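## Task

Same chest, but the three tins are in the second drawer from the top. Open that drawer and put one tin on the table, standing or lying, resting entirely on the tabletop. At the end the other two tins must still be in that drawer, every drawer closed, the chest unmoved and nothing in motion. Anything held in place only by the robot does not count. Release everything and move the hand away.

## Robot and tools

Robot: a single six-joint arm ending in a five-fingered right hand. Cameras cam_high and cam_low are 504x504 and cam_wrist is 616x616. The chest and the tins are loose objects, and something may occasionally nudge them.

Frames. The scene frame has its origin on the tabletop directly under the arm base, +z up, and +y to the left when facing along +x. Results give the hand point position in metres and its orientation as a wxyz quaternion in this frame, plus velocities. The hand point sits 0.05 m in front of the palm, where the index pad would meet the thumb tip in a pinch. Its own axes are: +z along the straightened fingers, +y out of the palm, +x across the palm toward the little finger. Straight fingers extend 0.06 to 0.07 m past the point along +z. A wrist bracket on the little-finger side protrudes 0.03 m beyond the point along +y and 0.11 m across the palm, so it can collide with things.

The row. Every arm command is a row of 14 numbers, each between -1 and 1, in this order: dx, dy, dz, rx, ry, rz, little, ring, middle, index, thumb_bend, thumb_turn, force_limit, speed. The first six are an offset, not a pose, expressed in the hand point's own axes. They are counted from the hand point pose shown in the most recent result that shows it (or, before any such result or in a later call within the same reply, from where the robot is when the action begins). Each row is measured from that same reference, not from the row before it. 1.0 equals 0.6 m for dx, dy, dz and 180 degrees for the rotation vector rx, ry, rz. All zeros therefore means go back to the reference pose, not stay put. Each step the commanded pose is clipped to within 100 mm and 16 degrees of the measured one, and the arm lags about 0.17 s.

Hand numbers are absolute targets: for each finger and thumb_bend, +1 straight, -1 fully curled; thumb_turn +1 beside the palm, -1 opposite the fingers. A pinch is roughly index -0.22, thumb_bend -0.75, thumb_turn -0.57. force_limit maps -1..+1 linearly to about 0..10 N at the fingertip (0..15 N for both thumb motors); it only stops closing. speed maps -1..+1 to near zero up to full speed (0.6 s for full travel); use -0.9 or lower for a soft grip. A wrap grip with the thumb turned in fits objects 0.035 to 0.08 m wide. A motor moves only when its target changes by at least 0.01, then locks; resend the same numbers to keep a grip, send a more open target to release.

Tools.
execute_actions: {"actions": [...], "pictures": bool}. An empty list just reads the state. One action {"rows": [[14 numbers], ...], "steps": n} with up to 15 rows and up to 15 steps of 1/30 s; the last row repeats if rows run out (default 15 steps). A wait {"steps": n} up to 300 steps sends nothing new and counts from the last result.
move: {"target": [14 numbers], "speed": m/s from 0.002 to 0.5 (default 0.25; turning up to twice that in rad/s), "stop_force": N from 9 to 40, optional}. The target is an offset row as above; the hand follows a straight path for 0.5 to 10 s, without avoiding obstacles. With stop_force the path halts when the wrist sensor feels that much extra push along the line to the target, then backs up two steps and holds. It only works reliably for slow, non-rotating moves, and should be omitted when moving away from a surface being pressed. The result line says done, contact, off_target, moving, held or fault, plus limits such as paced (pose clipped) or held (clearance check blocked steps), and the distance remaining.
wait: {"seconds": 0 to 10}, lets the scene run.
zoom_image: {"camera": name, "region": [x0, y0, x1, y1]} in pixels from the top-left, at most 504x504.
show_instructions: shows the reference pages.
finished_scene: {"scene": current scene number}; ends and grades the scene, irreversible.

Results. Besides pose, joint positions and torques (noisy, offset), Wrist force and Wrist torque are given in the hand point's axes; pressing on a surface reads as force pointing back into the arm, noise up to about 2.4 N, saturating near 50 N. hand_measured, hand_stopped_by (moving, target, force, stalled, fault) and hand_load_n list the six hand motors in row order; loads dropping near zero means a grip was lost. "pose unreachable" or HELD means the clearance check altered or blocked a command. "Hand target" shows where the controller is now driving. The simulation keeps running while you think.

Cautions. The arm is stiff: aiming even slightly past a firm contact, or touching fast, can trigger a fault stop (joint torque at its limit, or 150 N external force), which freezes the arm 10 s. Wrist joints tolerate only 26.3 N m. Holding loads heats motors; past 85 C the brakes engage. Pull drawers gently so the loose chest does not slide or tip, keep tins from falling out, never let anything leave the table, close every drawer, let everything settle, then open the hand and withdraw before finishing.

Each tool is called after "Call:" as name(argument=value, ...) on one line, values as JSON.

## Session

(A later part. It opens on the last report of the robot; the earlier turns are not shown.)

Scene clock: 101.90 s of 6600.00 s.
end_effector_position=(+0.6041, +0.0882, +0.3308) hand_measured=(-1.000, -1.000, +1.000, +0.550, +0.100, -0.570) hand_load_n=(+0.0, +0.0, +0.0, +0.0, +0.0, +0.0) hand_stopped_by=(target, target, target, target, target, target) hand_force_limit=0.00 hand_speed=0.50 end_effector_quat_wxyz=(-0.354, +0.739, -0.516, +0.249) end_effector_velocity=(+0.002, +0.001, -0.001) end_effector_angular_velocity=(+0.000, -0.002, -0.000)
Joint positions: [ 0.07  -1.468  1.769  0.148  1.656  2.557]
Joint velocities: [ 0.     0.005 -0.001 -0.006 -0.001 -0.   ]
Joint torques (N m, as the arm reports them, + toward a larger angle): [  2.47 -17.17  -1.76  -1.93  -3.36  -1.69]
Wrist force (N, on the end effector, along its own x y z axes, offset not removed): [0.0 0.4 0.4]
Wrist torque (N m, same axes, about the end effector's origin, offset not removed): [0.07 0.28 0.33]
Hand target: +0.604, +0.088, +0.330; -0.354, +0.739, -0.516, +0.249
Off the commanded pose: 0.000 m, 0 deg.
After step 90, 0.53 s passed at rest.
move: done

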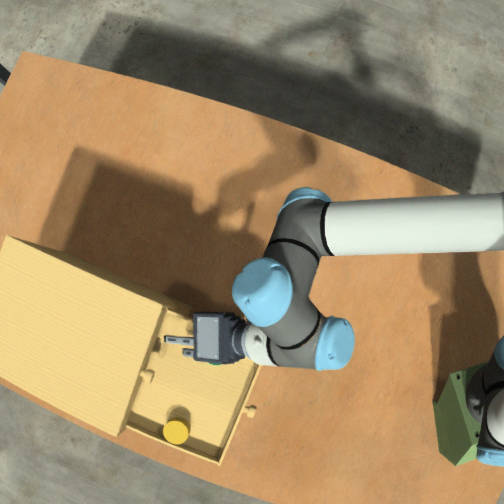

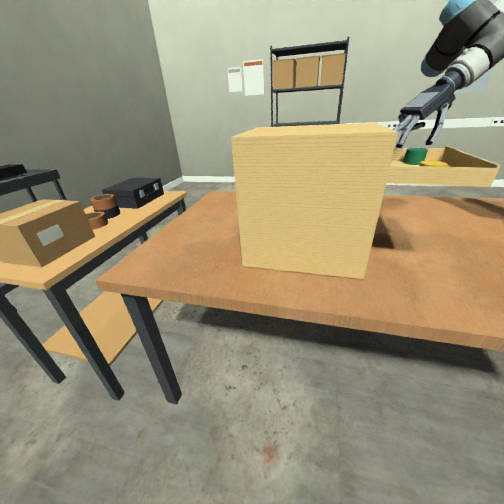

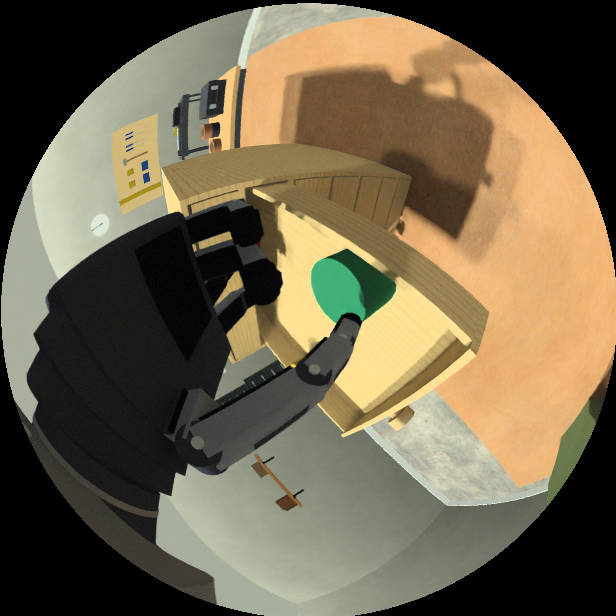

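Call:
move(target=[0,0.0052,-0.0065,0,0,0,-1,-1,1,0.55,0.3,-0.57,0.0,0.5], speed=0.02)

Call:
move(target=[0,0.0194,0.0157,0,0,0,-1,-1,1,0.55,0.3,-0.57,0.0,0.5], speed=0.015, stop_force=9)

Call:
zoom_image(camera="cam_low", region=[360, 90, 480, 210])

Call:
zoom_image(camera="cam_wrist", region=[220, 180, 440, 400])

Scene clock: 105.83 s of 6600.00 s.
end_effector_position=(+0.5997, +0.0866, +0.3307) hand_measured=(-1.000, -1.000, +1.000, +0.550, +0.300, -0.570) hand_load_n=(+0.0, +0.0, +0.0, +0.0, +0.0, +0.0) hand_stopped_by=(target, target, target, target, target, target) hand_force_limit=0.00 hand_speed=0.50 end_effector_quat_wxyz=(-0.354, +0.739, -0.516, +0.249) end_effector_velocity=(-0.003, +0.000, +0.000) end_effector_angular_velocity=(+0.001, +0.001, +0.002)
Joint positions: [ 0.066 -1.479  1.783  0.145  1.652  2.555]
Joint velocities: [-0.    -0.006  0.008 -0.001 -0.002 -0.   ]
Joint torques (N m, as the arm reports them, + toward a larger angle): [  4.32 -39.24  -2.16  -1.74  -3.51  -1.64]
Wrist force (N, on the end effector, along its own x y z axes, offset not removed): [1.9 1.9 -0.2]
Wrist torque (N m, same axes, about the end effector's origin, offset not removed): [0.37 -0.02 0.39]
Hand target: +0.599, +0.086, +0.331; -0.354, +0.739, -0.516, +0.249
Off the commanded pose: 0.000 m, 0 deg.
After step 90, 0.23 s passed at rest.
move: done

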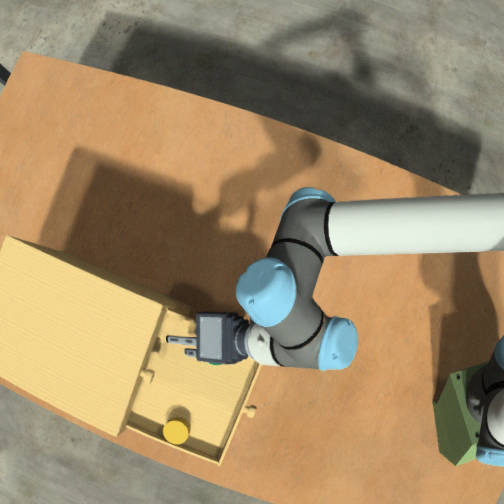

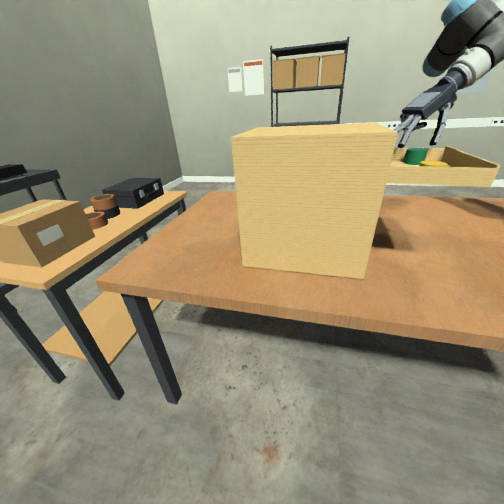

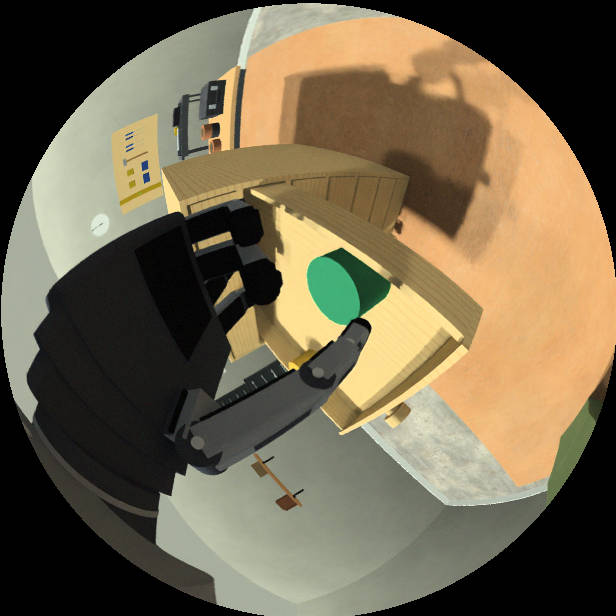

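Scene clock: 107.10 s of 6600.00 s.
end_effector_position=(+0.5998, +0.0866, +0.3161) hand_measured=(-1.000, -1.000, +1.000, +0.550, +0.300, -0.570) hand_load_n=(+0.0, +0.0, +0.0, +0.0, +0.0, +0.0) hand_stopped_by=(target, target, target, target, target, target) hand_force_limit=0.00 hand_speed=0.50 end_effector_quat_wxyz=(-0.354, +0.739, -0.516, +0.249) end_effector_velocity=(-0.001, +0.000, -0.003) end_effector_angular_velocity=(-0.001, +0.001, +0.001)
Joint positions: [ 0.047 -1.467  1.802  0.112  1.635  2.547]
Joint velocities: [-0.003  0.002  0.005 -0.005 -0.003 -0.002]
Joint torques (N m, as the arm reports them, + toward a larger angle): [  1.59 -18.87   0.    -1.74  -3.54  -1.59]
Wrist force (N, on the end effector, along its own x y z axes, offset not removed): [1.9 0.9 -0.8]
Wrist torque (N m, same axes, about the end effector's origin, offset not removed): [0.26 0.05 0.43]
Hand target: +0.600, +0.087, +0.316; -0.354, +0.739, -0.516, +0.249
Off the commanded pose: 0.000 m, 0 deg.
move: done

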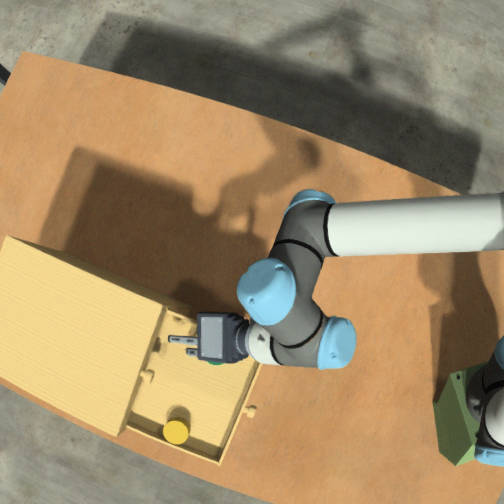

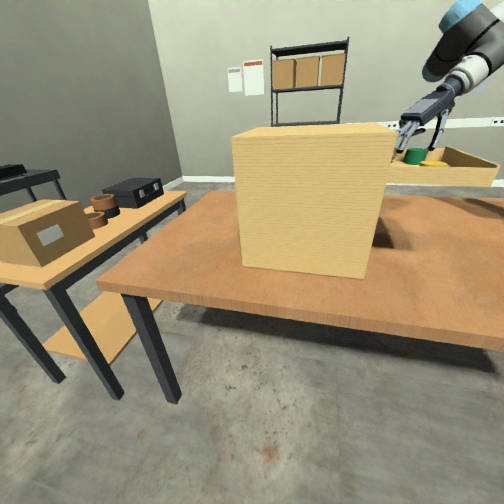

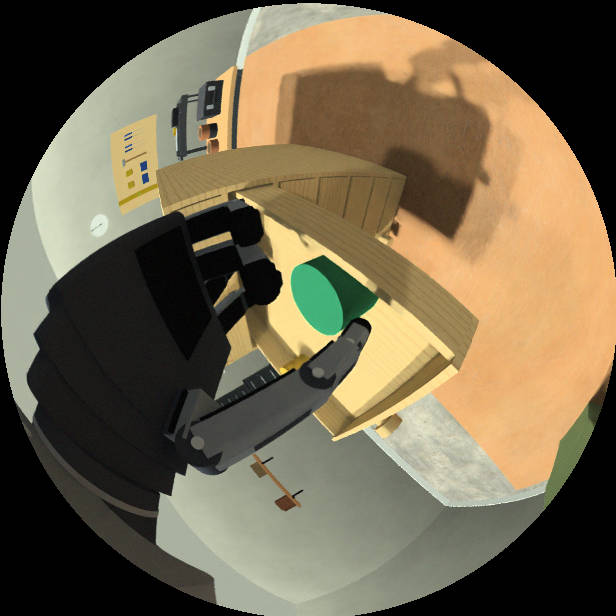

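Region (360, 90, 480, 210) of cam_low's 504x504 image, scaled by 4.200, with more detail than that image has.

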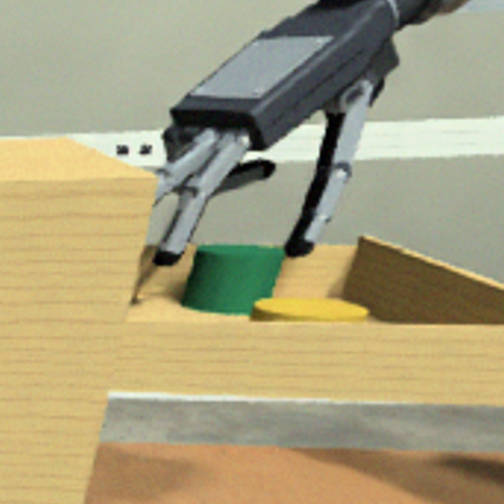

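Region (220, 180, 440, 400) of cam_wrist's 616x616 image, scaled by 2.291, with more detail than that image has.

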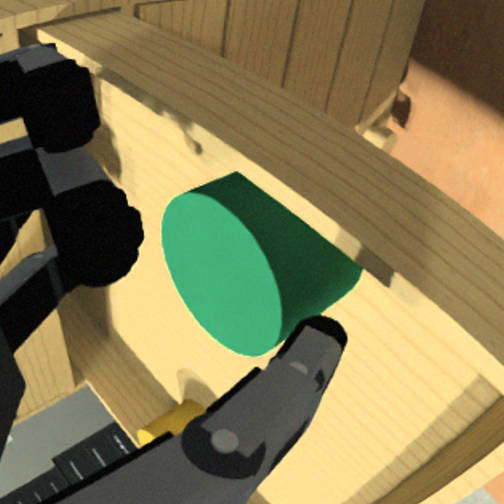

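Call:
move(target=[0,0.018,0.0147,0,0,0,-1,-1,1,0.55,0.3,-0.57,0.0,0.5], speed=0.012, stop_force=9)

Call:
execute_actions(actions=[{"rows":[[0,0,0,0,0,0,-1,-1,1,0.1,-0.4,-0.57,-0.5,-0.7]],"steps":15}], pictures=false)

Call:
wait(seconds=0.8)

Call:
zoom_image(camera="cam_low", region=[360, 90, 480, 210])

Call:
zoom_image(camera="cam_wrist", region=[220, 180, 440, 400])

Scene clock: 111.03 s of 6600.00 s.
end_effector_position=(+0.5999, +0.0866, +0.3024) hand_measured=(-1.000, -1.000, +1.000, +0.550, +0.300, -0.570) hand_load_n=(+0.0, +0.0, +0.0, +0.0, +0.0, +0.0) hand_stopped_by=(target, target, target, target, target, target) hand_force_limit=0.00 hand_speed=0.50 end_effector_quat_wxyz=(-0.354, +0.739, -0.516, +0.249) end_effector_velocity=(-0.001, -0.000, -0.003) end_effector_angular_velocity=(-0.000, +0.001, +0.000)
Joint positions: [ 0.03  -1.455  1.819  0.083  1.62   2.539]
Joint velocities: [-0.004  0.003  0.005 -0.006 -0.003 -0.002]
Joint torques (N m, as the arm reports them, + toward a larger angle): [  3.38 -18.44   0.91  -1.88  -3.41  -1.39]
Wrist force (N, on the end effector, along its own x y z axes, offset not removed): [-0.4 -1.7 1.6]
Wrist torque (N m, same axes, about the end effector's origin, offset not removed): [-0.40 0.32 0.18]
Hand target: +0.600, +0.087, +0.302; -0.354, +0.739, -0.516, +0.249
Off the commanded pose: 0.000 m, 0 deg.
move: done

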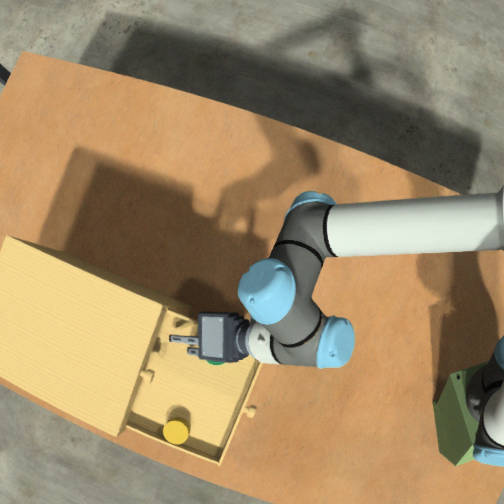

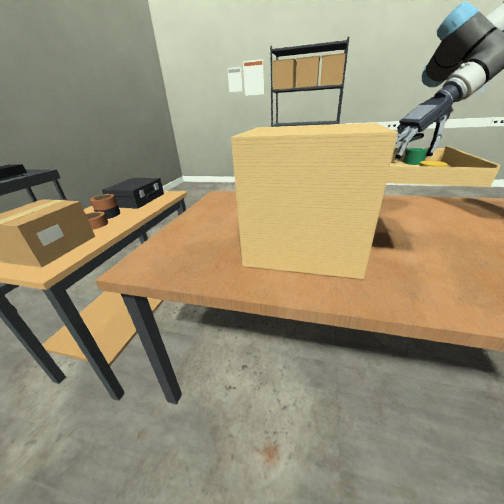

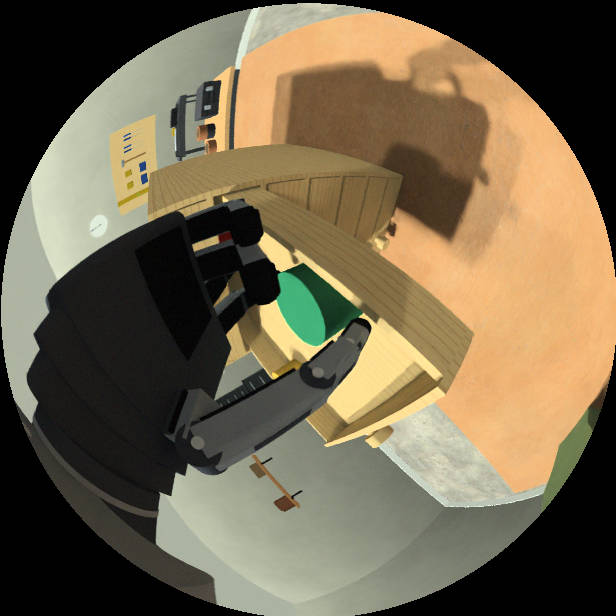

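Scene clock: 111.53 s of 6600.00 s.
end_effector_position=(+0.5998, +0.0866, +0.3023) hand_measured=(-1.000, -1.000, +1.000, +0.352, +0.174, -0.570) hand_load_n=(+0.0, +0.0, +0.0, +0.0, +0.0, +0.0) hand_stopped_by=(target, target, target, moving, moving, target) hand_force_limit=-0.50 hand_speed=-0.70 end_effector_quat_wxyz=(-0.354, +0.739, -0.516, +0.249) end_effector_velocity=(+0.000, -0.000, +0.001) end_effector_angular_velocity=(+0.000, -0.000, +0.000)
Joint positions: [ 0.03  -1.455  1.819  0.083  1.62   2.539]
Joint velocities: [ 0.    -0.    -0.001  0.001  0.    -0.   ]
Joint torques (N m, as the arm reports them, + toward a larger angle): [ 14.4  -24.02 -18.88   2.34   0.77   0.28]
Wrist force (N, on the end effector, along its own x y z axes, offset not removed): [4.0 2.0 2.0]
Wrist torque (N m, same axes, about the end effector's origin, offset not removed): [0.04 -0.23 0.59]
Hand target: +0.600, +0.087, +0.302; -0.354, +0.739, -0.516, +0.249
Off the commanded pose: 0.000 m, 0 deg.
Steps of this call (steps 1 to 15: all 15 steps of this action). Readings (end_effector_position | what the end effector reports):
1: (+0.5999, +0.0866, +0.3023) | hand_measured=(-1.000, -1.000, +1.000, +0.550, +0.300, -0.570) hand_load_n=(+0.0, +0.0, +0.0, +0.0, +0.0, +0.0) hand_stopped_by=(target, target, target, moving, moving, target) hand_force_limit=-0.50 hand_speed=-0.70
2: (+0.5999, +0.0866, +0.3023) | hand_measured=(-1.000, -1.000, +1.000, +0.550, +0.300, -0.570) hand_load_n=(+0.0, +0.0, +0.0, +0.0, +0.0, +0.0) hand_stopped_by=(target, target, target, moving, moving, target) hand_force_limit=-0.50 hand_speed=-0.70
4: (+0.5999, +0.0866, +0.3023) | hand_measured=(-1.000, -1.000, +1.000, +0.534, +0.290, -0.570) hand_load_n=(+0.0, +0.0, +0.0, +0.0, +0.0, +0.0) hand_stopped_by=(target, target, target, moving, moving, target) hand_force_limit=-0.50 hand_speed=-0.70
8: (+0.5999, +0.0866, +0.3023) | hand_measured=(-1.000, -1.000, +1.000, +0.468, +0.248, -0.570) hand_load_n=(+0.0, +0.0, +0.0, +0.0, +0.0, +0.0) hand_stopped_by=(target, target, target, moving, moving, target) hand_force_limit=-0.50 hand_speed=-0.70
15: the state above

Scene clock: 112.33 s of 6600.00 s.
end_effector_position=(+0.5999, +0.0866, +0.3024) hand_measured=(-1.000, -1.000, +1.000, +0.252, +0.108, -0.570) hand_load_n=(+0.0, +0.0, +0.0, +4.0, +3.5, +0.0) hand_stopped_by=(target, target, target, force, force, target) hand_force_limit=-0.50 hand_speed=-0.70 end_effector_quat_wxyz=(-0.354, +0.739, -0.516, +0.249) end_effector_velocity=(+0.001, +0.000, +0.000) end_effector_angular_velocity=(+0.001, -0.001, -0.001)
Joint positions: [ 0.03  -1.455  1.819  0.083  1.62   2.539]
Joint velocities: [ 0.001  0.    -0.001 -0.001  0.     0.001]
Joint torques (N m, as the arm reports them, + toward a larger angle): [ 28.24 -34.52 -30.12   2.24   1.85   1.66]
Wrist force (N, on the end effector, along its own x y z axes, offset not removed): [1.7 1.2 0.3]
Wrist torque (N m, same axes, about the end effector's origin, offset not removed): [0.13 0.08 0.31]
Hand target: +0.600, +0.087, +0.302; -0.354, +0.739, -0.516, +0.249
Off the commanded pose: 0.000 m, 0 deg.
Steps of this call (steps 1 to 24: nothing new was sent). Readings (end_effector_position | what the end effector reports):
1: (+0.5998, +0.0866, +0.3023) | hand_measured=(-1.000, -1.000, +1.000, +0.334, +0.164, -0.570) hand_load_n=(+0.0, +0.0, +0.0, +0.0, +0.0, +0.0) hand_stopped_by=(target, target, target, moving, moving, target) hand_force_limit=-0.50 hand_speed=-0.70
2: (+0.5998, +0.0866, +0.3023) | hand_measured=(-1.000, -1.000, +1.000, +0.318, +0.154, -0.570) hand_load_n=(+0.0, +0.0, +0.0, +0.0, +0.0, +0.0) hand_stopped_by=(target, target, target, moving, moving, target) hand_force_limit=-0.50 hand_speed=-0.70
4: (+0.5998, +0.0866, +0.3023) | hand_measured=(-1.000, -1.000, +1.000, +0.284, +0.132, -0.570) hand_load_n=(+0.0, +0.0, +0.0, +0.0, +0.0, +0.0) hand_stopped_by=(target, target, target, moving, moving, target) hand_force_limit=-0.50 hand_speed=-0.70
8: (+0.5998, +0.0866, +0.3023) | hand_measured=(-1.000, -1.000, +1.000, +0.252, +0.106, -0.570) hand_load_n=(+0.0, +0.0, +0.0, +4.0, +3.5, +0.0) hand_stopped_by=(target, target, target, force, force, target) hand_force_limit=-0.50 hand_speed=-0.70
24: the state above

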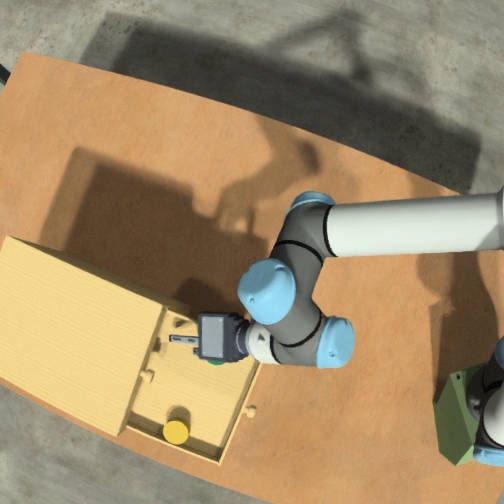

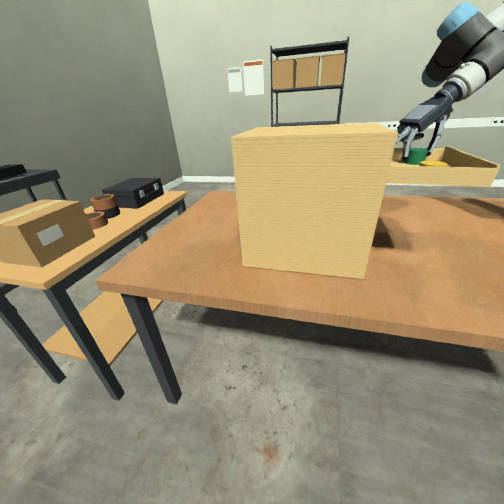

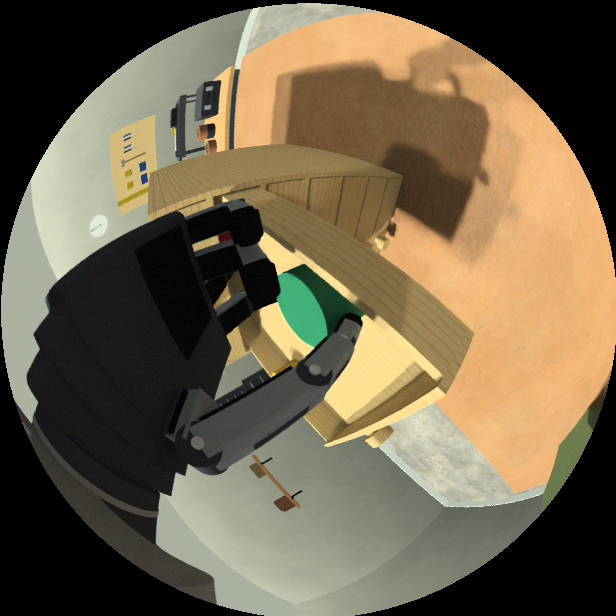

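Region (360, 90, 480, 210) of cam_low's 504x504 image, scaled by 4.200, with more detail than that image has.

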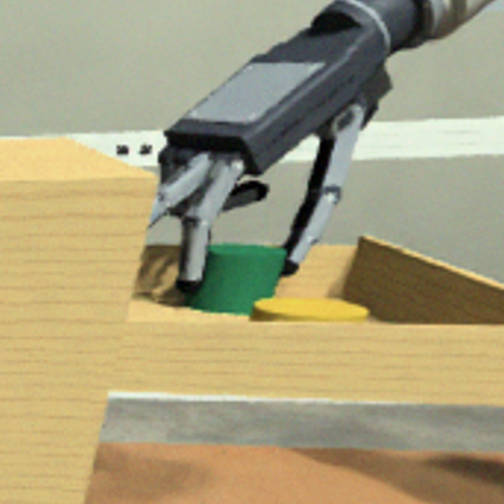

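Region (220, 180, 440, 400) of cam_wrist's 616x616 image, scaled by 2.291, with more detail than that image has.

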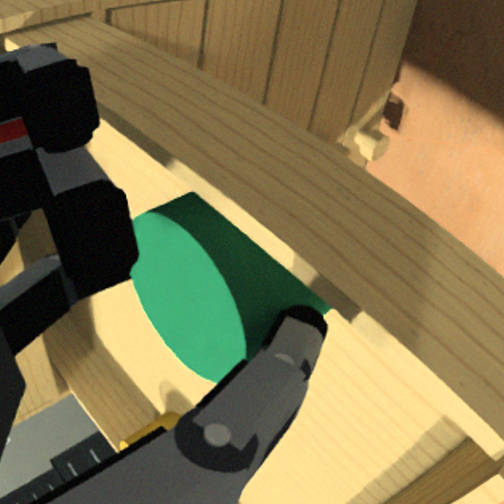

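Call:
execute_actions(actions=[{"rows":[[0,0,0,0,0,0,-1,-1,1,0.42,0.25,-0.57,-0.5,0.3],[0,0,0,0,0,0,-1,-1,1,0.42,0.25,-0.57,-0.5,0.3],[0,0,0,0,0,0,-1,-1,1,0.42,0.25,-0.57,-0.5,0.3],[0,0,0,0,0,0,-1,-1,1,0.42,0.25,-0.57,-0.5,0.3],[0,0.001,0.001,-0.006,0,0,-1,-1,1,0.42,0.25,-0.57,-0.5,0.3],[0,0.002,0.002,-0.012,0,0,-1,-1,1,0.42,0.25,-0.57,-0.5,0.3],[0,0.003,0.003,-0.018,0,0,-1,-1,1,0.42,0.25,-0.57,-0.5,0.3],[0,0.004,0.0035,-0.024,0,0,-1,-1,1,0.42,0.25,-0.57,-0.5,0.3],[0,0.005,0.004,-0.03,0,0,-1,-1,1,0.42,0.25,-0.57,-0.5,0.3]],"steps":15}], pictures=false)

Call:
wait(seconds=0.4)

Call:
execute_actions(actions=[{"rows":[[0,0,0,0,0,0,-1,-1,1,0.1,-0.4,-0.57,-0.5,-0.6]],"steps":15}])

Call:
zoom_image(camera="cam_low", region=[360, 90, 480, 210])

Scene clock: 116.80 s of 6600.00 s.
end_effector_position=(+0.5998, +0.0865, +0.2991) hand_measured=(-1.000, -1.000, +1.000, +0.420, +0.250, -0.570) hand_load_n=(+0.0, +0.0, +0.0, +0.0, +0.0, +0.0) hand_stopped_by=(target, target, target, target, target, target) hand_force_limit=-0.50 hand_speed=0.30 end_effector_quat_wxyz=(-0.324, +0.753, -0.526, +0.228) end_effector_velocity=(+0.001, -0.000, -0.005) end_effector_angular_velocity=(-0.038, +0.110, -0.001)
Joint positions: [ 0.054 -1.408  1.749  0.174  1.686  2.556]
Joint velocities: [ 0.032  0.07  -0.106  0.135  0.091  0.03 ]
Joint torques (N m, as the arm reports them, + toward a larger angle): [ 28.49 -19.6  -27.57   2.78   2.11   1.77]
Wrist force (N, on the end effector, along its own x y z axes, offset not removed): [0.0 3.0 2.1]
Wrist torque (N m, same axes, about the end effector's origin, offset not removed): [0.28 0.24 0.41]
Hand target: +0.600, +0.087, +0.299; -0.319, +0.755, -0.527, +0.224
Off the commanded pose: 0.001 m, 1 deg.
Steps of this call (steps 1 to 90: nothing new was sent; then 0.97 s passed at rest; steps 91 to 105: all 15 steps of this action). Readings (end_effector_position | what the end effector reports):
91: (+0.5999, +0.0866, +0.3024) | hand_measured=(-1.000, -1.000, +1.000, +0.252, +0.108, -0.570) hand_load_n=(+0.0, +0.0, +0.0, +4.0, +3.5, +0.0) hand_stopped_by=(target, target, target, moving, moving, target) hand_force_limit=-0.50 hand_speed=0.30
92: (+0.5999, +0.0866, +0.3024) | hand_measured=(-1.000, -1.000, +1.000, +0.252, +0.108, -0.570) hand_load_n=(+0.0, +0.0, +0.0, +4.0, +3.5, +0.0) hand_stopped_by=(target, target, target, moving, moving, target) hand_force_limit=-0.50 hand_speed=0.30
94: (+0.5999, +0.0866, +0.3024) | hand_measured=(-1.000, -1.000, +1.000, +0.318, +0.146, -0.570) hand_load_n=(+0.0, +0.0, +0.0, +0.0, +0.0, +0.0) hand_stopped_by=(target, target, target, moving, moving, target) hand_force_limit=-0.50 hand_speed=0.30
98: (+0.6001, +0.0867, +0.3017) | hand_measured=(-1.000, -1.000, +1.000, +0.420, +0.250, -0.570) hand_load_n=(+0.0, +0.0, +0.0, +0.0, +0.0, +0.0) hand_stopped_by=(target, target, target, moving, moving, target) hand_force_limit=-0.50 hand_speed=0.30
105: the state above

Scene clock: 117.20 s of 6600.00 s.
end_effector_position=(+0.5998, +0.0865, +0.2986) hand_measured=(-1.000, -1.000, +1.000, +0.420, +0.250, -0.570) hand_load_n=(+0.0, +0.0, +0.0, +0.0, +0.0, +0.0) hand_stopped_by=(target, target, target, target, target, target) hand_force_limit=-0.50 hand_speed=0.30 end_effector_quat_wxyz=(-0.319, +0.755, -0.527, +0.224) end_effector_velocity=(-0.001, +0.001, -0.000) end_effector_angular_velocity=(-0.001, +0.004, +0.003)
Joint positions: [ 0.058 -1.4    1.737  0.19   1.697  2.559]
Joint velocities: [ 0.002  0.002 -0.001  0.004  0.003 -0.   ]
Joint torques (N m, as the arm reports them, + toward a larger angle): [ 29.75 -19.03 -31.06   2.48   1.89   1.62]
Wrist force (N, on the end effector, along its own x y z axes, offset not removed): [1.4 0.1 0.9]
Wrist torque (N m, same axes, about the end effector's origin, offset not removed): [-0.12 -0.02 0.41]
Hand target: +0.600, +0.087, +0.299; -0.319, +0.755, -0.527, +0.224
Off the commanded pose: 0.000 m, 0 deg.
Steps of this call (steps 1 to 12: nothing new was sent). Readings (end_effector_position | what the end effector reports):
1: (+0.5998, +0.0865, +0.2990) | hand_measured=(-1.000, -1.000, +1.000, +0.420, +0.250, -0.570) hand_load_n=(+0.0, +0.0, +0.0, +0.0, +0.0, +0.0) hand_stopped_by=(target, target, target, target, target, target) hand_force_limit=-0.50 hand_speed=0.30
2: (+0.5998, +0.0865, +0.2989) | hand_measured=(-1.000, -1.000, +1.000, +0.420, +0.250, -0.570) hand_load_n=(+0.0, +0.0, +0.0, +0.0, +0.0, +0.0) hand_stopped_by=(target, target, target, target, target, target) hand_force_limit=-0.50 hand_speed=0.30
4: (+0.5998, +0.0865, +0.2987) | hand_measured=(-1.000, -1.000, +1.000, +0.420, +0.250, -0.570) hand_load_n=(+0.0, +0.0, +0.0, +0.0, +0.0, +0.0) hand_stopped_by=(target, target, target, target, target, target) hand_force_limit=-0.50 hand_speed=0.30
8: (+0.5998, +0.0865, +0.2986) | hand_measured=(-1.000, -1.000, +1.000, +0.420, +0.250, -0.570) hand_load_n=(+0.0, +0.0, +0.0, +0.0, +0.0, +0.0) hand_stopped_by=(target, target, target, target, target, target) hand_force_limit=-0.50 hand_speed=0.30
12: the state above

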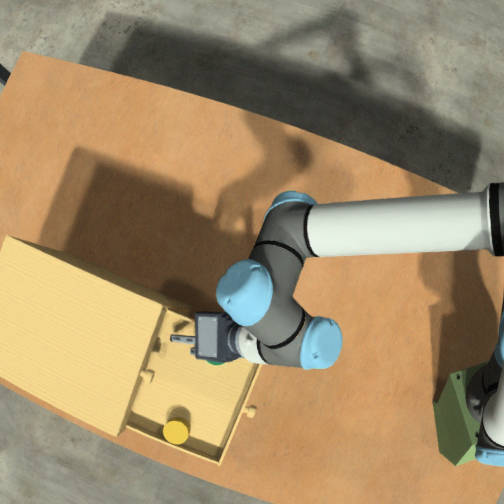

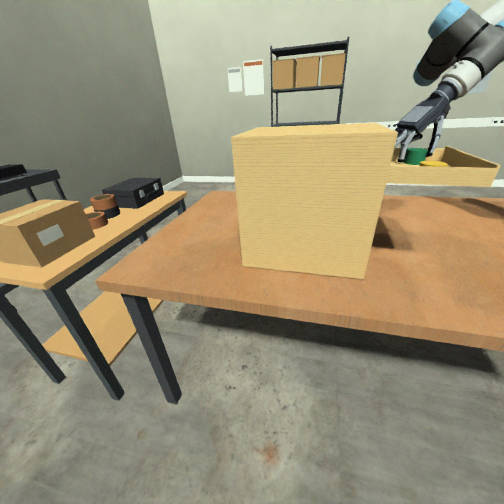

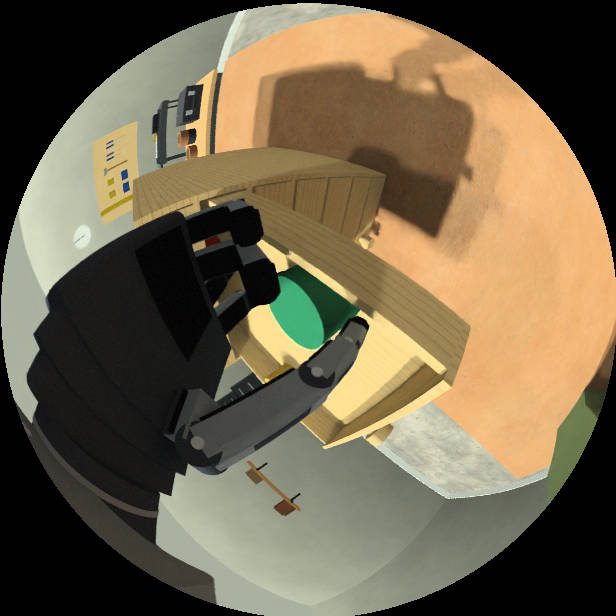

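Scene clock: 117.70 s of 6600.00 s.
end_effector_position=(+0.5998, +0.0865, +0.2986) hand_measured=(-1.000, -1.000, +1.000, +0.246, +0.146, -0.570) hand_load_n=(+0.0, +0.0, +0.0, +5.5, +4.5, +0.0) hand_stopped_by=(target, target, target, force, force, target) hand_force_limit=-0.50 hand_speed=-0.60 end_effector_quat_wxyz=(-0.319, +0.755, -0.527, +0.224) end_effector_velocity=(+0.001, -0.001, +0.000) end_effector_angular_velocity=(-0.000, -0.001, -0.001)
Joint positions: [ 0.058 -1.4    1.737  0.19   1.697  2.559]
Joint velocities: [-0.001 -0.    -0.001  0.    -0.     0.   ]
Joint torques (N m, as the arm reports them, + toward a larger angle): [ 26.35 -24.93 -11.6   -1.48  -1.64   0.48]
Wrist force (N, on the end effector, along its own x y z axes, offset not removed): [2.9 -0.2 0.9]
Wrist torque (N m, same axes, about the end effector's origin, offset not removed): [-0.01 -0.19 0.38]
Hand target: +0.600, +0.087, +0.299; -0.319, +0.755, -0.527, +0.224
Off the commanded pose: 0.000 m, 0 deg.
Steps of this call (steps 1 to 15: all 15 steps of this action). Readings (end_effector_position | what the end effector reports):
1: (+0.5998, +0.0865, +0.2986) | hand_measured=(-1.000, -1.000, +1.000, +0.420, +0.250, -0.570) hand_load_n=(+0.0, +0.0, +0.0, +0.0, +0.0, +0.0) hand_stopped_by=(target, target, target, moving, moving, target) hand_force_limit=-0.50 hand_speed=-0.60
2: (+0.5998, +0.0865, +0.2986) | hand_measured=(-1.000, -1.000, +1.000, +0.420, +0.250, -0.570) hand_load_n=(+0.0, +0.0, +0.0, +0.0, +0.0, +0.0) hand_stopped_by=(target, target, target, moving, moving, target) hand_force_limit=-0.50 hand_speed=-0.60
4: (+0.5998, +0.0865, +0.2986) | hand_measured=(-1.000, -1.000, +1.000, +0.400, +0.238, -0.570) hand_load_n=(+0.0, +0.0, +0.0, +0.0, +0.0, +0.0) hand_stopped_by=(target, target, target, moving, moving, target) hand_force_limit=-0.50 hand_speed=-0.60
8: (+0.5998, +0.0865, +0.2986) | hand_measured=(-1.000, -1.000, +1.000, +0.310, +0.182, -0.570) hand_load_n=(+0.0, +0.0, +0.0, +0.0, +0.0, +0.0) hand_stopped_by=(target, target, target, moving, moving, target) hand_force_limit=-0.50 hand_speed=-0.60
15: the state above

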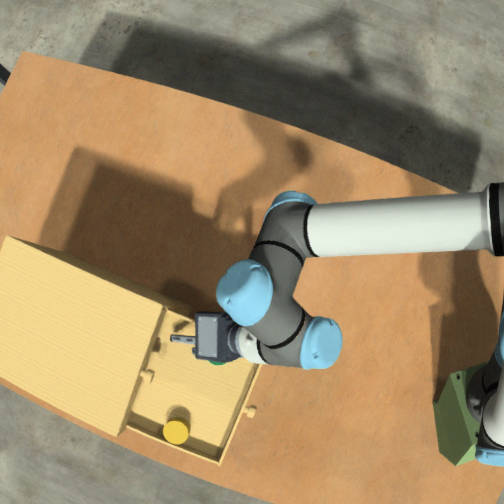

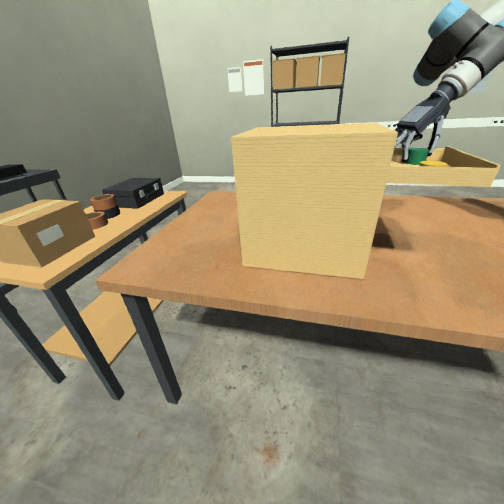

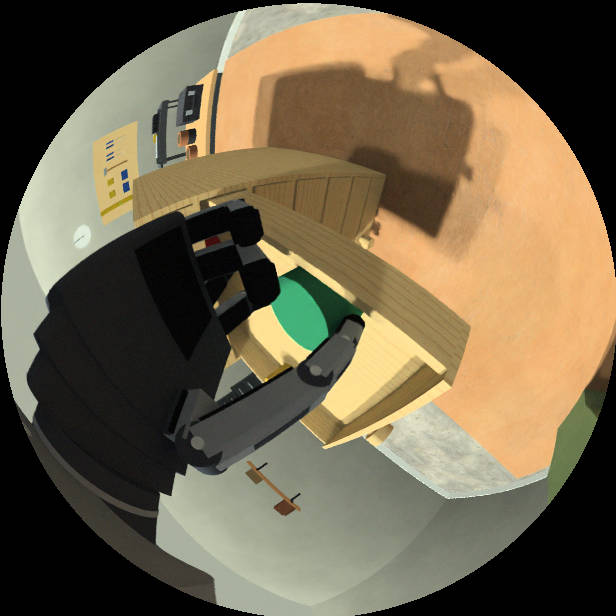

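Region (360, 90, 480, 210) of cam_low's 504x504 image, scaled by 4.200, with more detail than that image has.

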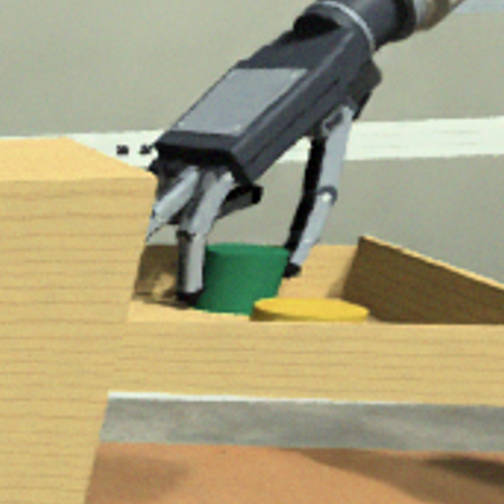

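Call:
execute_actions(actions=[{"rows":[[0,0,0,0,0,0,-1,-1,1,0.45,0.3,-0.57,-0.5,0.3]],"steps":8}], pictures=false)

Call:
move(target=[0,0,0,0.07,0,0,-1,-1,1,0.45,0.3,-0.57,-0.5,0.3], speed=0.1)

Call:
execute_actions(actions=[{"rows":[[0,0,0,0,0,0,-1,-1,1,0.1,-0.4,-0.57,-0.5,-0.6]],"steps":15}], pictures=false)

Call:
wait(seconds=0.3)

Call:
zoom_image(camera="cam_low", region=[360, 90, 480, 210])

Scene clock: 120.20 s of 6600.00 s.
end_effector_position=(+0.5998, +0.0865, +0.2986) hand_measured=(-1.000, -1.000, +1.000, +0.450, +0.300, -0.570) hand_load_n=(+0.0, +0.0, +0.0, +0.0, +0.0, +0.0) hand_stopped_by=(target, target, target, moving, moving, target) hand_force_limit=-0.50 hand_speed=0.30 end_effector_quat_wxyz=(-0.319, +0.755, -0.527, +0.224) end_effector_velocity=(-0.001, +0.001, -0.000) end_effector_angular_velocity=(+0.000, +0.001, +0.002)
Joint positions: [ 0.058 -1.4    1.737  0.19   1.697  2.559]
Joint velocities: [ 0.001 -0.     0.002  0.     0.    -0.   ]
Joint torques (N m, as the arm reports them, + toward a larger angle): [ 11.47 -37.   -10.14   1.53  -1.33  -1.08]
Wrist force (N, on the end effector, along its own x y z axes, offset not removed): [0.5 3.0 -0.6]
Wrist torque (N m, same axes, about the end effector's origin, offset not removed): [0.36 0.32 0.24]
Hand target: +0.600, +0.087, +0.299; -0.319, +0.755, -0.527, +0.224
Off the commanded pose: 0.000 m, 0 deg.
Steps of this call (steps 1 to 67: nothing new was sent; steps 68 to 75: all 8 steps of this action). Readings (end_effector_position | what the end effector reports):
68: (+0.5998, +0.0865, +0.2986) | hand_measured=(-1.000, -1.000, +1.000, +0.246, +0.146, -0.570) hand_load_n=(+0.0, +0.0, +0.0, +5.5, +4.5, +0.0) hand_stopped_by=(target, target, target, moving, moving, target) hand_force_limit=-0.50 hand_speed=0.30
69: (+0.5998, +0.0865, +0.2986) | hand_measured=(-1.000, -1.000, +1.000, +0.246, +0.146, -0.570) hand_load_n=(+0.0, +0.0, +0.0, +5.5, +4.5, +0.0) hand_stopped_by=(target, target, target, moving, moving, target) hand_force_limit=-0.50 hand_speed=0.30
71: (+0.5998, +0.0865, +0.2986) | hand_measured=(-1.000, -1.000, +1.000, +0.310, +0.186, -0.570) hand_load_n=(+0.0, +0.0, +0.0, +0.0, +0.0, +0.0) hand_stopped_by=(target, target, target, moving, moving, target) hand_force_limit=-0.50 hand_speed=0.30
75: the state above

Scene clock: 121.93 s of 6600.00 s.
end_effector_position=(+0.5998, +0.0866, +0.2986) hand_measured=(-1.000, -1.000, +1.000, +0.450, +0.300, -0.570) hand_load_n=(+0.0, +0.0, +0.0, +0.0, +0.0, +0.0) hand_stopped_by=(target, target, target, target, target, target) hand_force_limit=-0.50 hand_speed=0.30 end_effector_quat_wxyz=(-0.399, +0.716, -0.500, +0.280) end_effector_velocity=(-0.000, +0.000, -0.000) end_effector_angular_velocity=(+0.005, -0.012, +0.001)
Joint positions: [-0.025 -1.509  1.935 -0.081  1.497  2.519]
Joint velocities: [-0.006 -0.006  0.012 -0.017 -0.014 -0.001]
Joint torques (N m, as the arm reports them, + toward a larger angle): [  1.03 -37.33   0.67  -1.81  -3.51  -1.54]
Wrist force (N, on the end effector, along its own x y z axes, offset not removed): [1.9 1.7 0.4]
Wrist torque (N m, same axes, about the end effector's origin, offset not removed): [0.27 0.06 0.46]
Hand target: +0.600, +0.087, +0.299; -0.400, +0.715, -0.500, +0.281
Off the commanded pose: 0.000 m, 0 deg.
move: done

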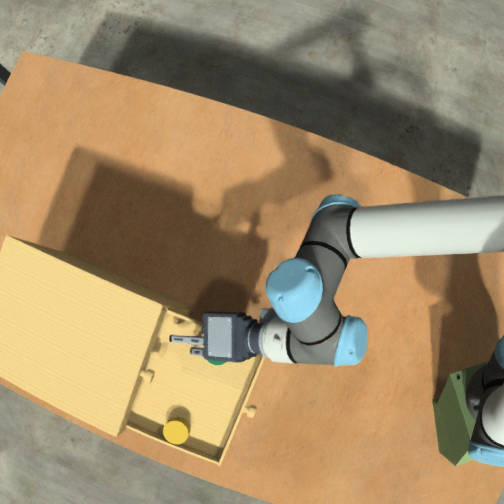

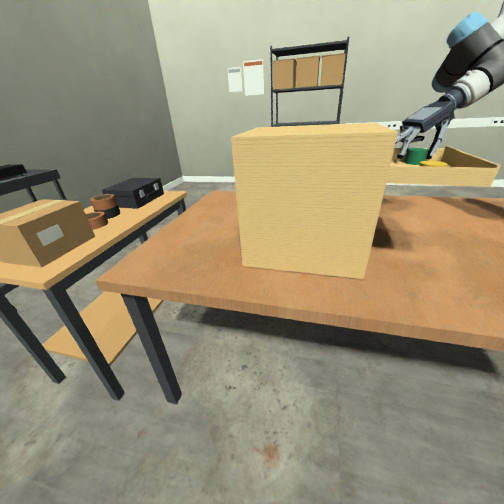

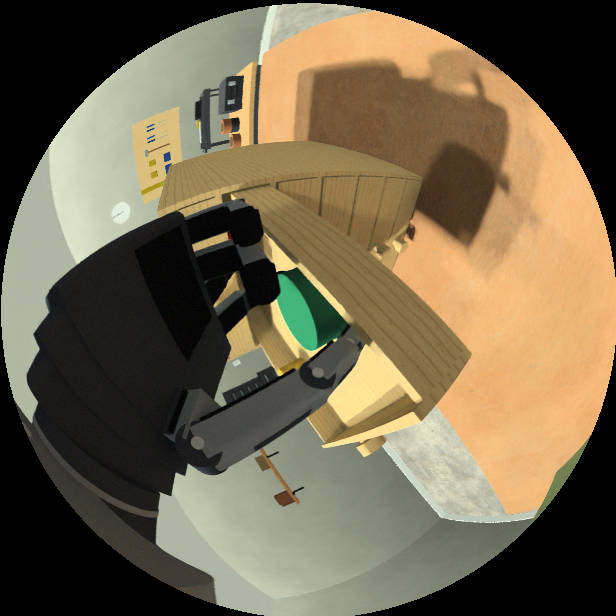

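Scene clock: 122.43 s of 6600.00 s.
end_effector_position=(+0.5998, +0.0865, +0.2986) hand_measured=(-1.000, -1.000, +1.000, +0.230, +0.138, -0.570) hand_load_n=(+0.0, +0.0, +0.0, +4.5, +4.5, -0.5) hand_stopped_by=(target, target, target, force, force, target) hand_force_limit=-0.50 hand_speed=-0.60 end_effector_quat_wxyz=(-0.399, +0.716, -0.500, +0.281) end_effector_velocity=(+0.001, -0.000, +0.001) end_effector_angular_velocity=(-0.000, -0.002, -0.000)
Joint positions: [-0.025 -1.509  1.935 -0.081  1.497  2.519]
Joint velocities: [ 0.001  0.    -0.002  0.     0.     0.   ]
Joint torques (N m, as the arm reports them, + toward a larger angle): [ 24.19 -23.06 -29.1    2.15   1.75  -0.75]
Wrist force (N, on the end effector, along its own x y z axes, offset not removed): [-0.7 2.1 -1.7]
Wrist torque (N m, same axes, about the end effector's origin, offset not removed): [0.62 0.27 0.22]
Hand target: +0.600, +0.087, +0.299; -0.399, +0.716, -0.500, +0.280
Off the commanded pose: 0.000 m, 0 deg.
Steps of this call (steps 1 to 15: all 15 steps of this action). Readings (end_effector_position | what the end effector reports):
1: (+0.5998, +0.0866, +0.2985) | hand_measured=(-1.000, -1.000, +1.000, +0.450, +0.300, -0.570) hand_load_n=(+0.0, +0.0, +0.0, +0.0, +0.0, +0.0) hand_stopped_by=(target, target, target, moving, moving, target) hand_force_limit=-0.50 hand_speed=-0.60
2: (+0.5998, +0.0866, +0.2985) | hand_measured=(-1.000, -1.000, +1.000, +0.450, +0.300, -0.570) hand_load_n=(+0.0, +0.0, +0.0, +0.0, +0.0, +0.0) hand_stopped_by=(target, target, target, moving, moving, target) hand_force_limit=-0.50 hand_speed=-0.60
4: (+0.5998, +0.0866, +0.2985) | hand_measured=(-1.000, -1.000, +1.000, +0.430, +0.288, -0.570) hand_load_n=(+0.0, +0.0, +0.0, +0.0, +0.0, +0.0) hand_stopped_by=(target, target, target, moving, moving, target) hand_force_limit=-0.50 hand_speed=-0.60
8: (+0.5997, +0.0866, +0.2985) | hand_measured=(-1.000, -1.000, +1.000, +0.340, +0.232, -0.570) hand_load_n=(+0.0, +0.0, +0.0, +0.0, +0.0, +0.0) hand_stopped_by=(target, target, target, moving, moving, target) hand_force_limit=-0.50 hand_speed=-0.60
15: the state above

Scene clock: 122.73 s of 6600.00 s.
end_effector_position=(+0.5998, +0.0865, +0.2986) hand_measured=(-1.000, -1.000, +1.000, +0.230, +0.140, -0.570) hand_load_n=(+0.0, +0.0, +0.0, +4.5, +4.0, +0.0) hand_stopped_by=(target, target, target, force, force, target) hand_force_limit=-0.50 hand_speed=-0.60 end_effector_quat_wxyz=(-0.399, +0.716, -0.500, +0.281) end_effector_velocity=(+0.000, +0.001, +0.001) end_effector_angular_velocity=(+0.000, -0.001, +0.002)
Joint positions: [-0.025 -1.509  1.935 -0.081  1.497  2.519]
Joint velocities: [ 0.002  0.001 -0.001  0.    -0.    -0.   ]
Joint torques (N m, as the arm reports them, + toward a larger angle): [ 27.52 -16.24 -29.23   2.15   1.82  -0.1 ]
Wrist force (N, on the end effector, along its own x y z axes, offset not removed): [1.9 2.4 -0.4]
Wrist torque (N m, same axes, about the end effector's origin, offset not removed): [0.31 -0.05 0.35]
Hand target: +0.600, +0.087, +0.299; -0.399, +0.716, -0.500, +0.280
Off the commanded pose: 0.000 m, 0 deg.
Steps of this call (steps 1 to 9: nothing new was sent). Readings (end_effector_position | what the end effector reports):
1: (+0.5999, +0.0865, +0.2986) | hand_measured=(-1.000, -1.000, +1.000, +0.230, +0.140, -0.570) hand_load_n=(+0.0, +0.0, +0.0, +4.5, +4.0, +0.0) hand_stopped_by=(target, target, target, force, force, target) hand_force_limit=-0.50 hand_speed=-0.60
2: (+0.5999, +0.0865, +0.2986) | hand_measured=(-1.000, -1.000, +1.000, +0.230, +0.140, -0.570) hand_load_n=(+0.0, +0.0, +0.0, +4.5, +4.0, +0.0) hand_stopped_by=(target, target, target, force, force, target) hand_force_limit=-0.50 hand_speed=-0.60
4: (+0.5999, +0.0865, +0.2986) | hand_measured=(-1.000, -1.000, +1.000, +0.230, +0.140, -0.570) hand_load_n=(+0.0, +0.0, +0.0, +4.5, +4.0, +0.0) hand_stopped_by=(target, target, target, force, force, target) hand_force_limit=-0.50 hand_speed=-0.60
8: (+0.5999, +0.0865, +0.2986) | hand_measured=(-1.000, -1.000, +1.000, +0.230, +0.140, -0.570) hand_load_n=(+0.0, +0.0, +0.0, +4.5, +4.0, +0.0) hand_stopped_by=(target, target, target, force, force, target) hand_force_limit=-0.50 hand_speed=-0.60
9: the state above

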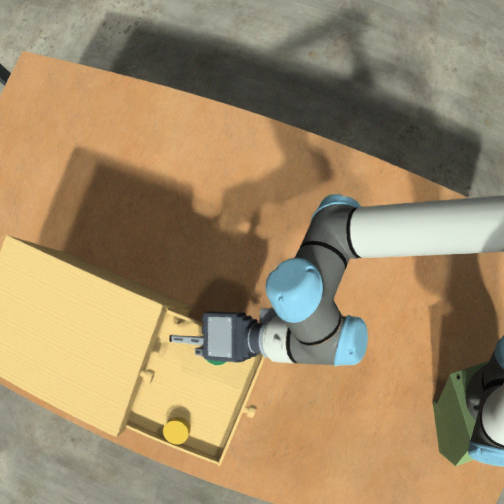

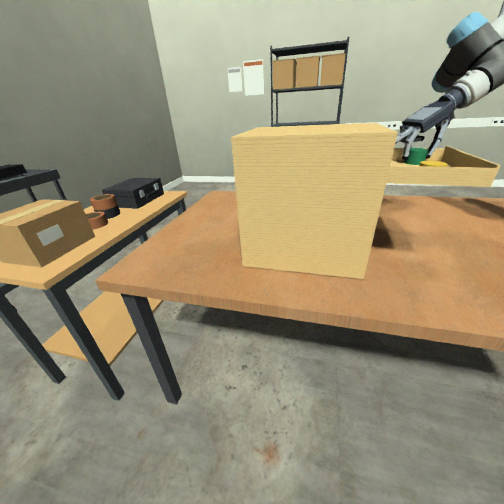

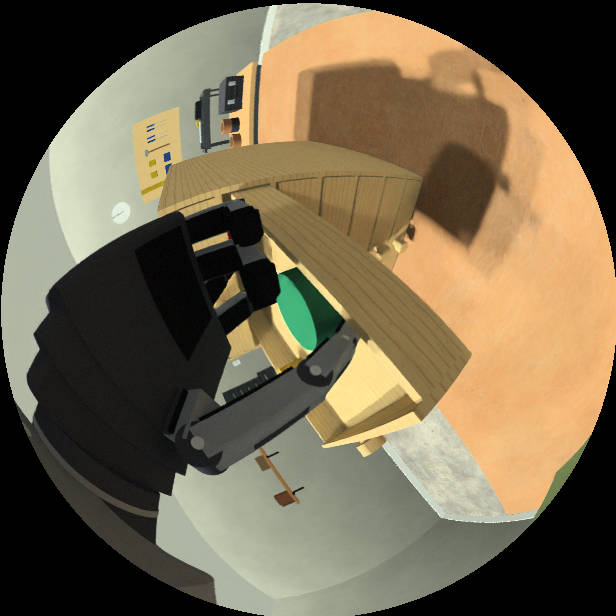

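Region (360, 90, 480, 210) of cam_low's 504x504 image, scaled by 4.200, with more detail than that image has.

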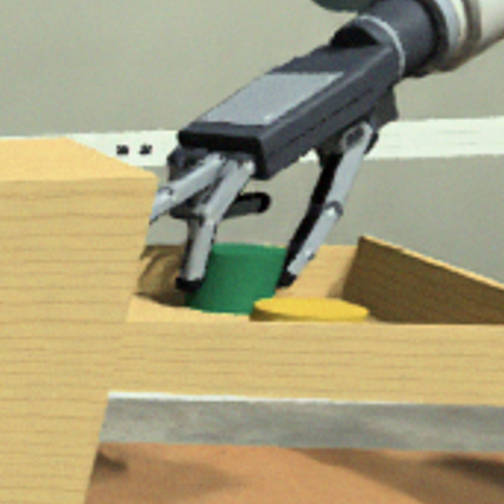

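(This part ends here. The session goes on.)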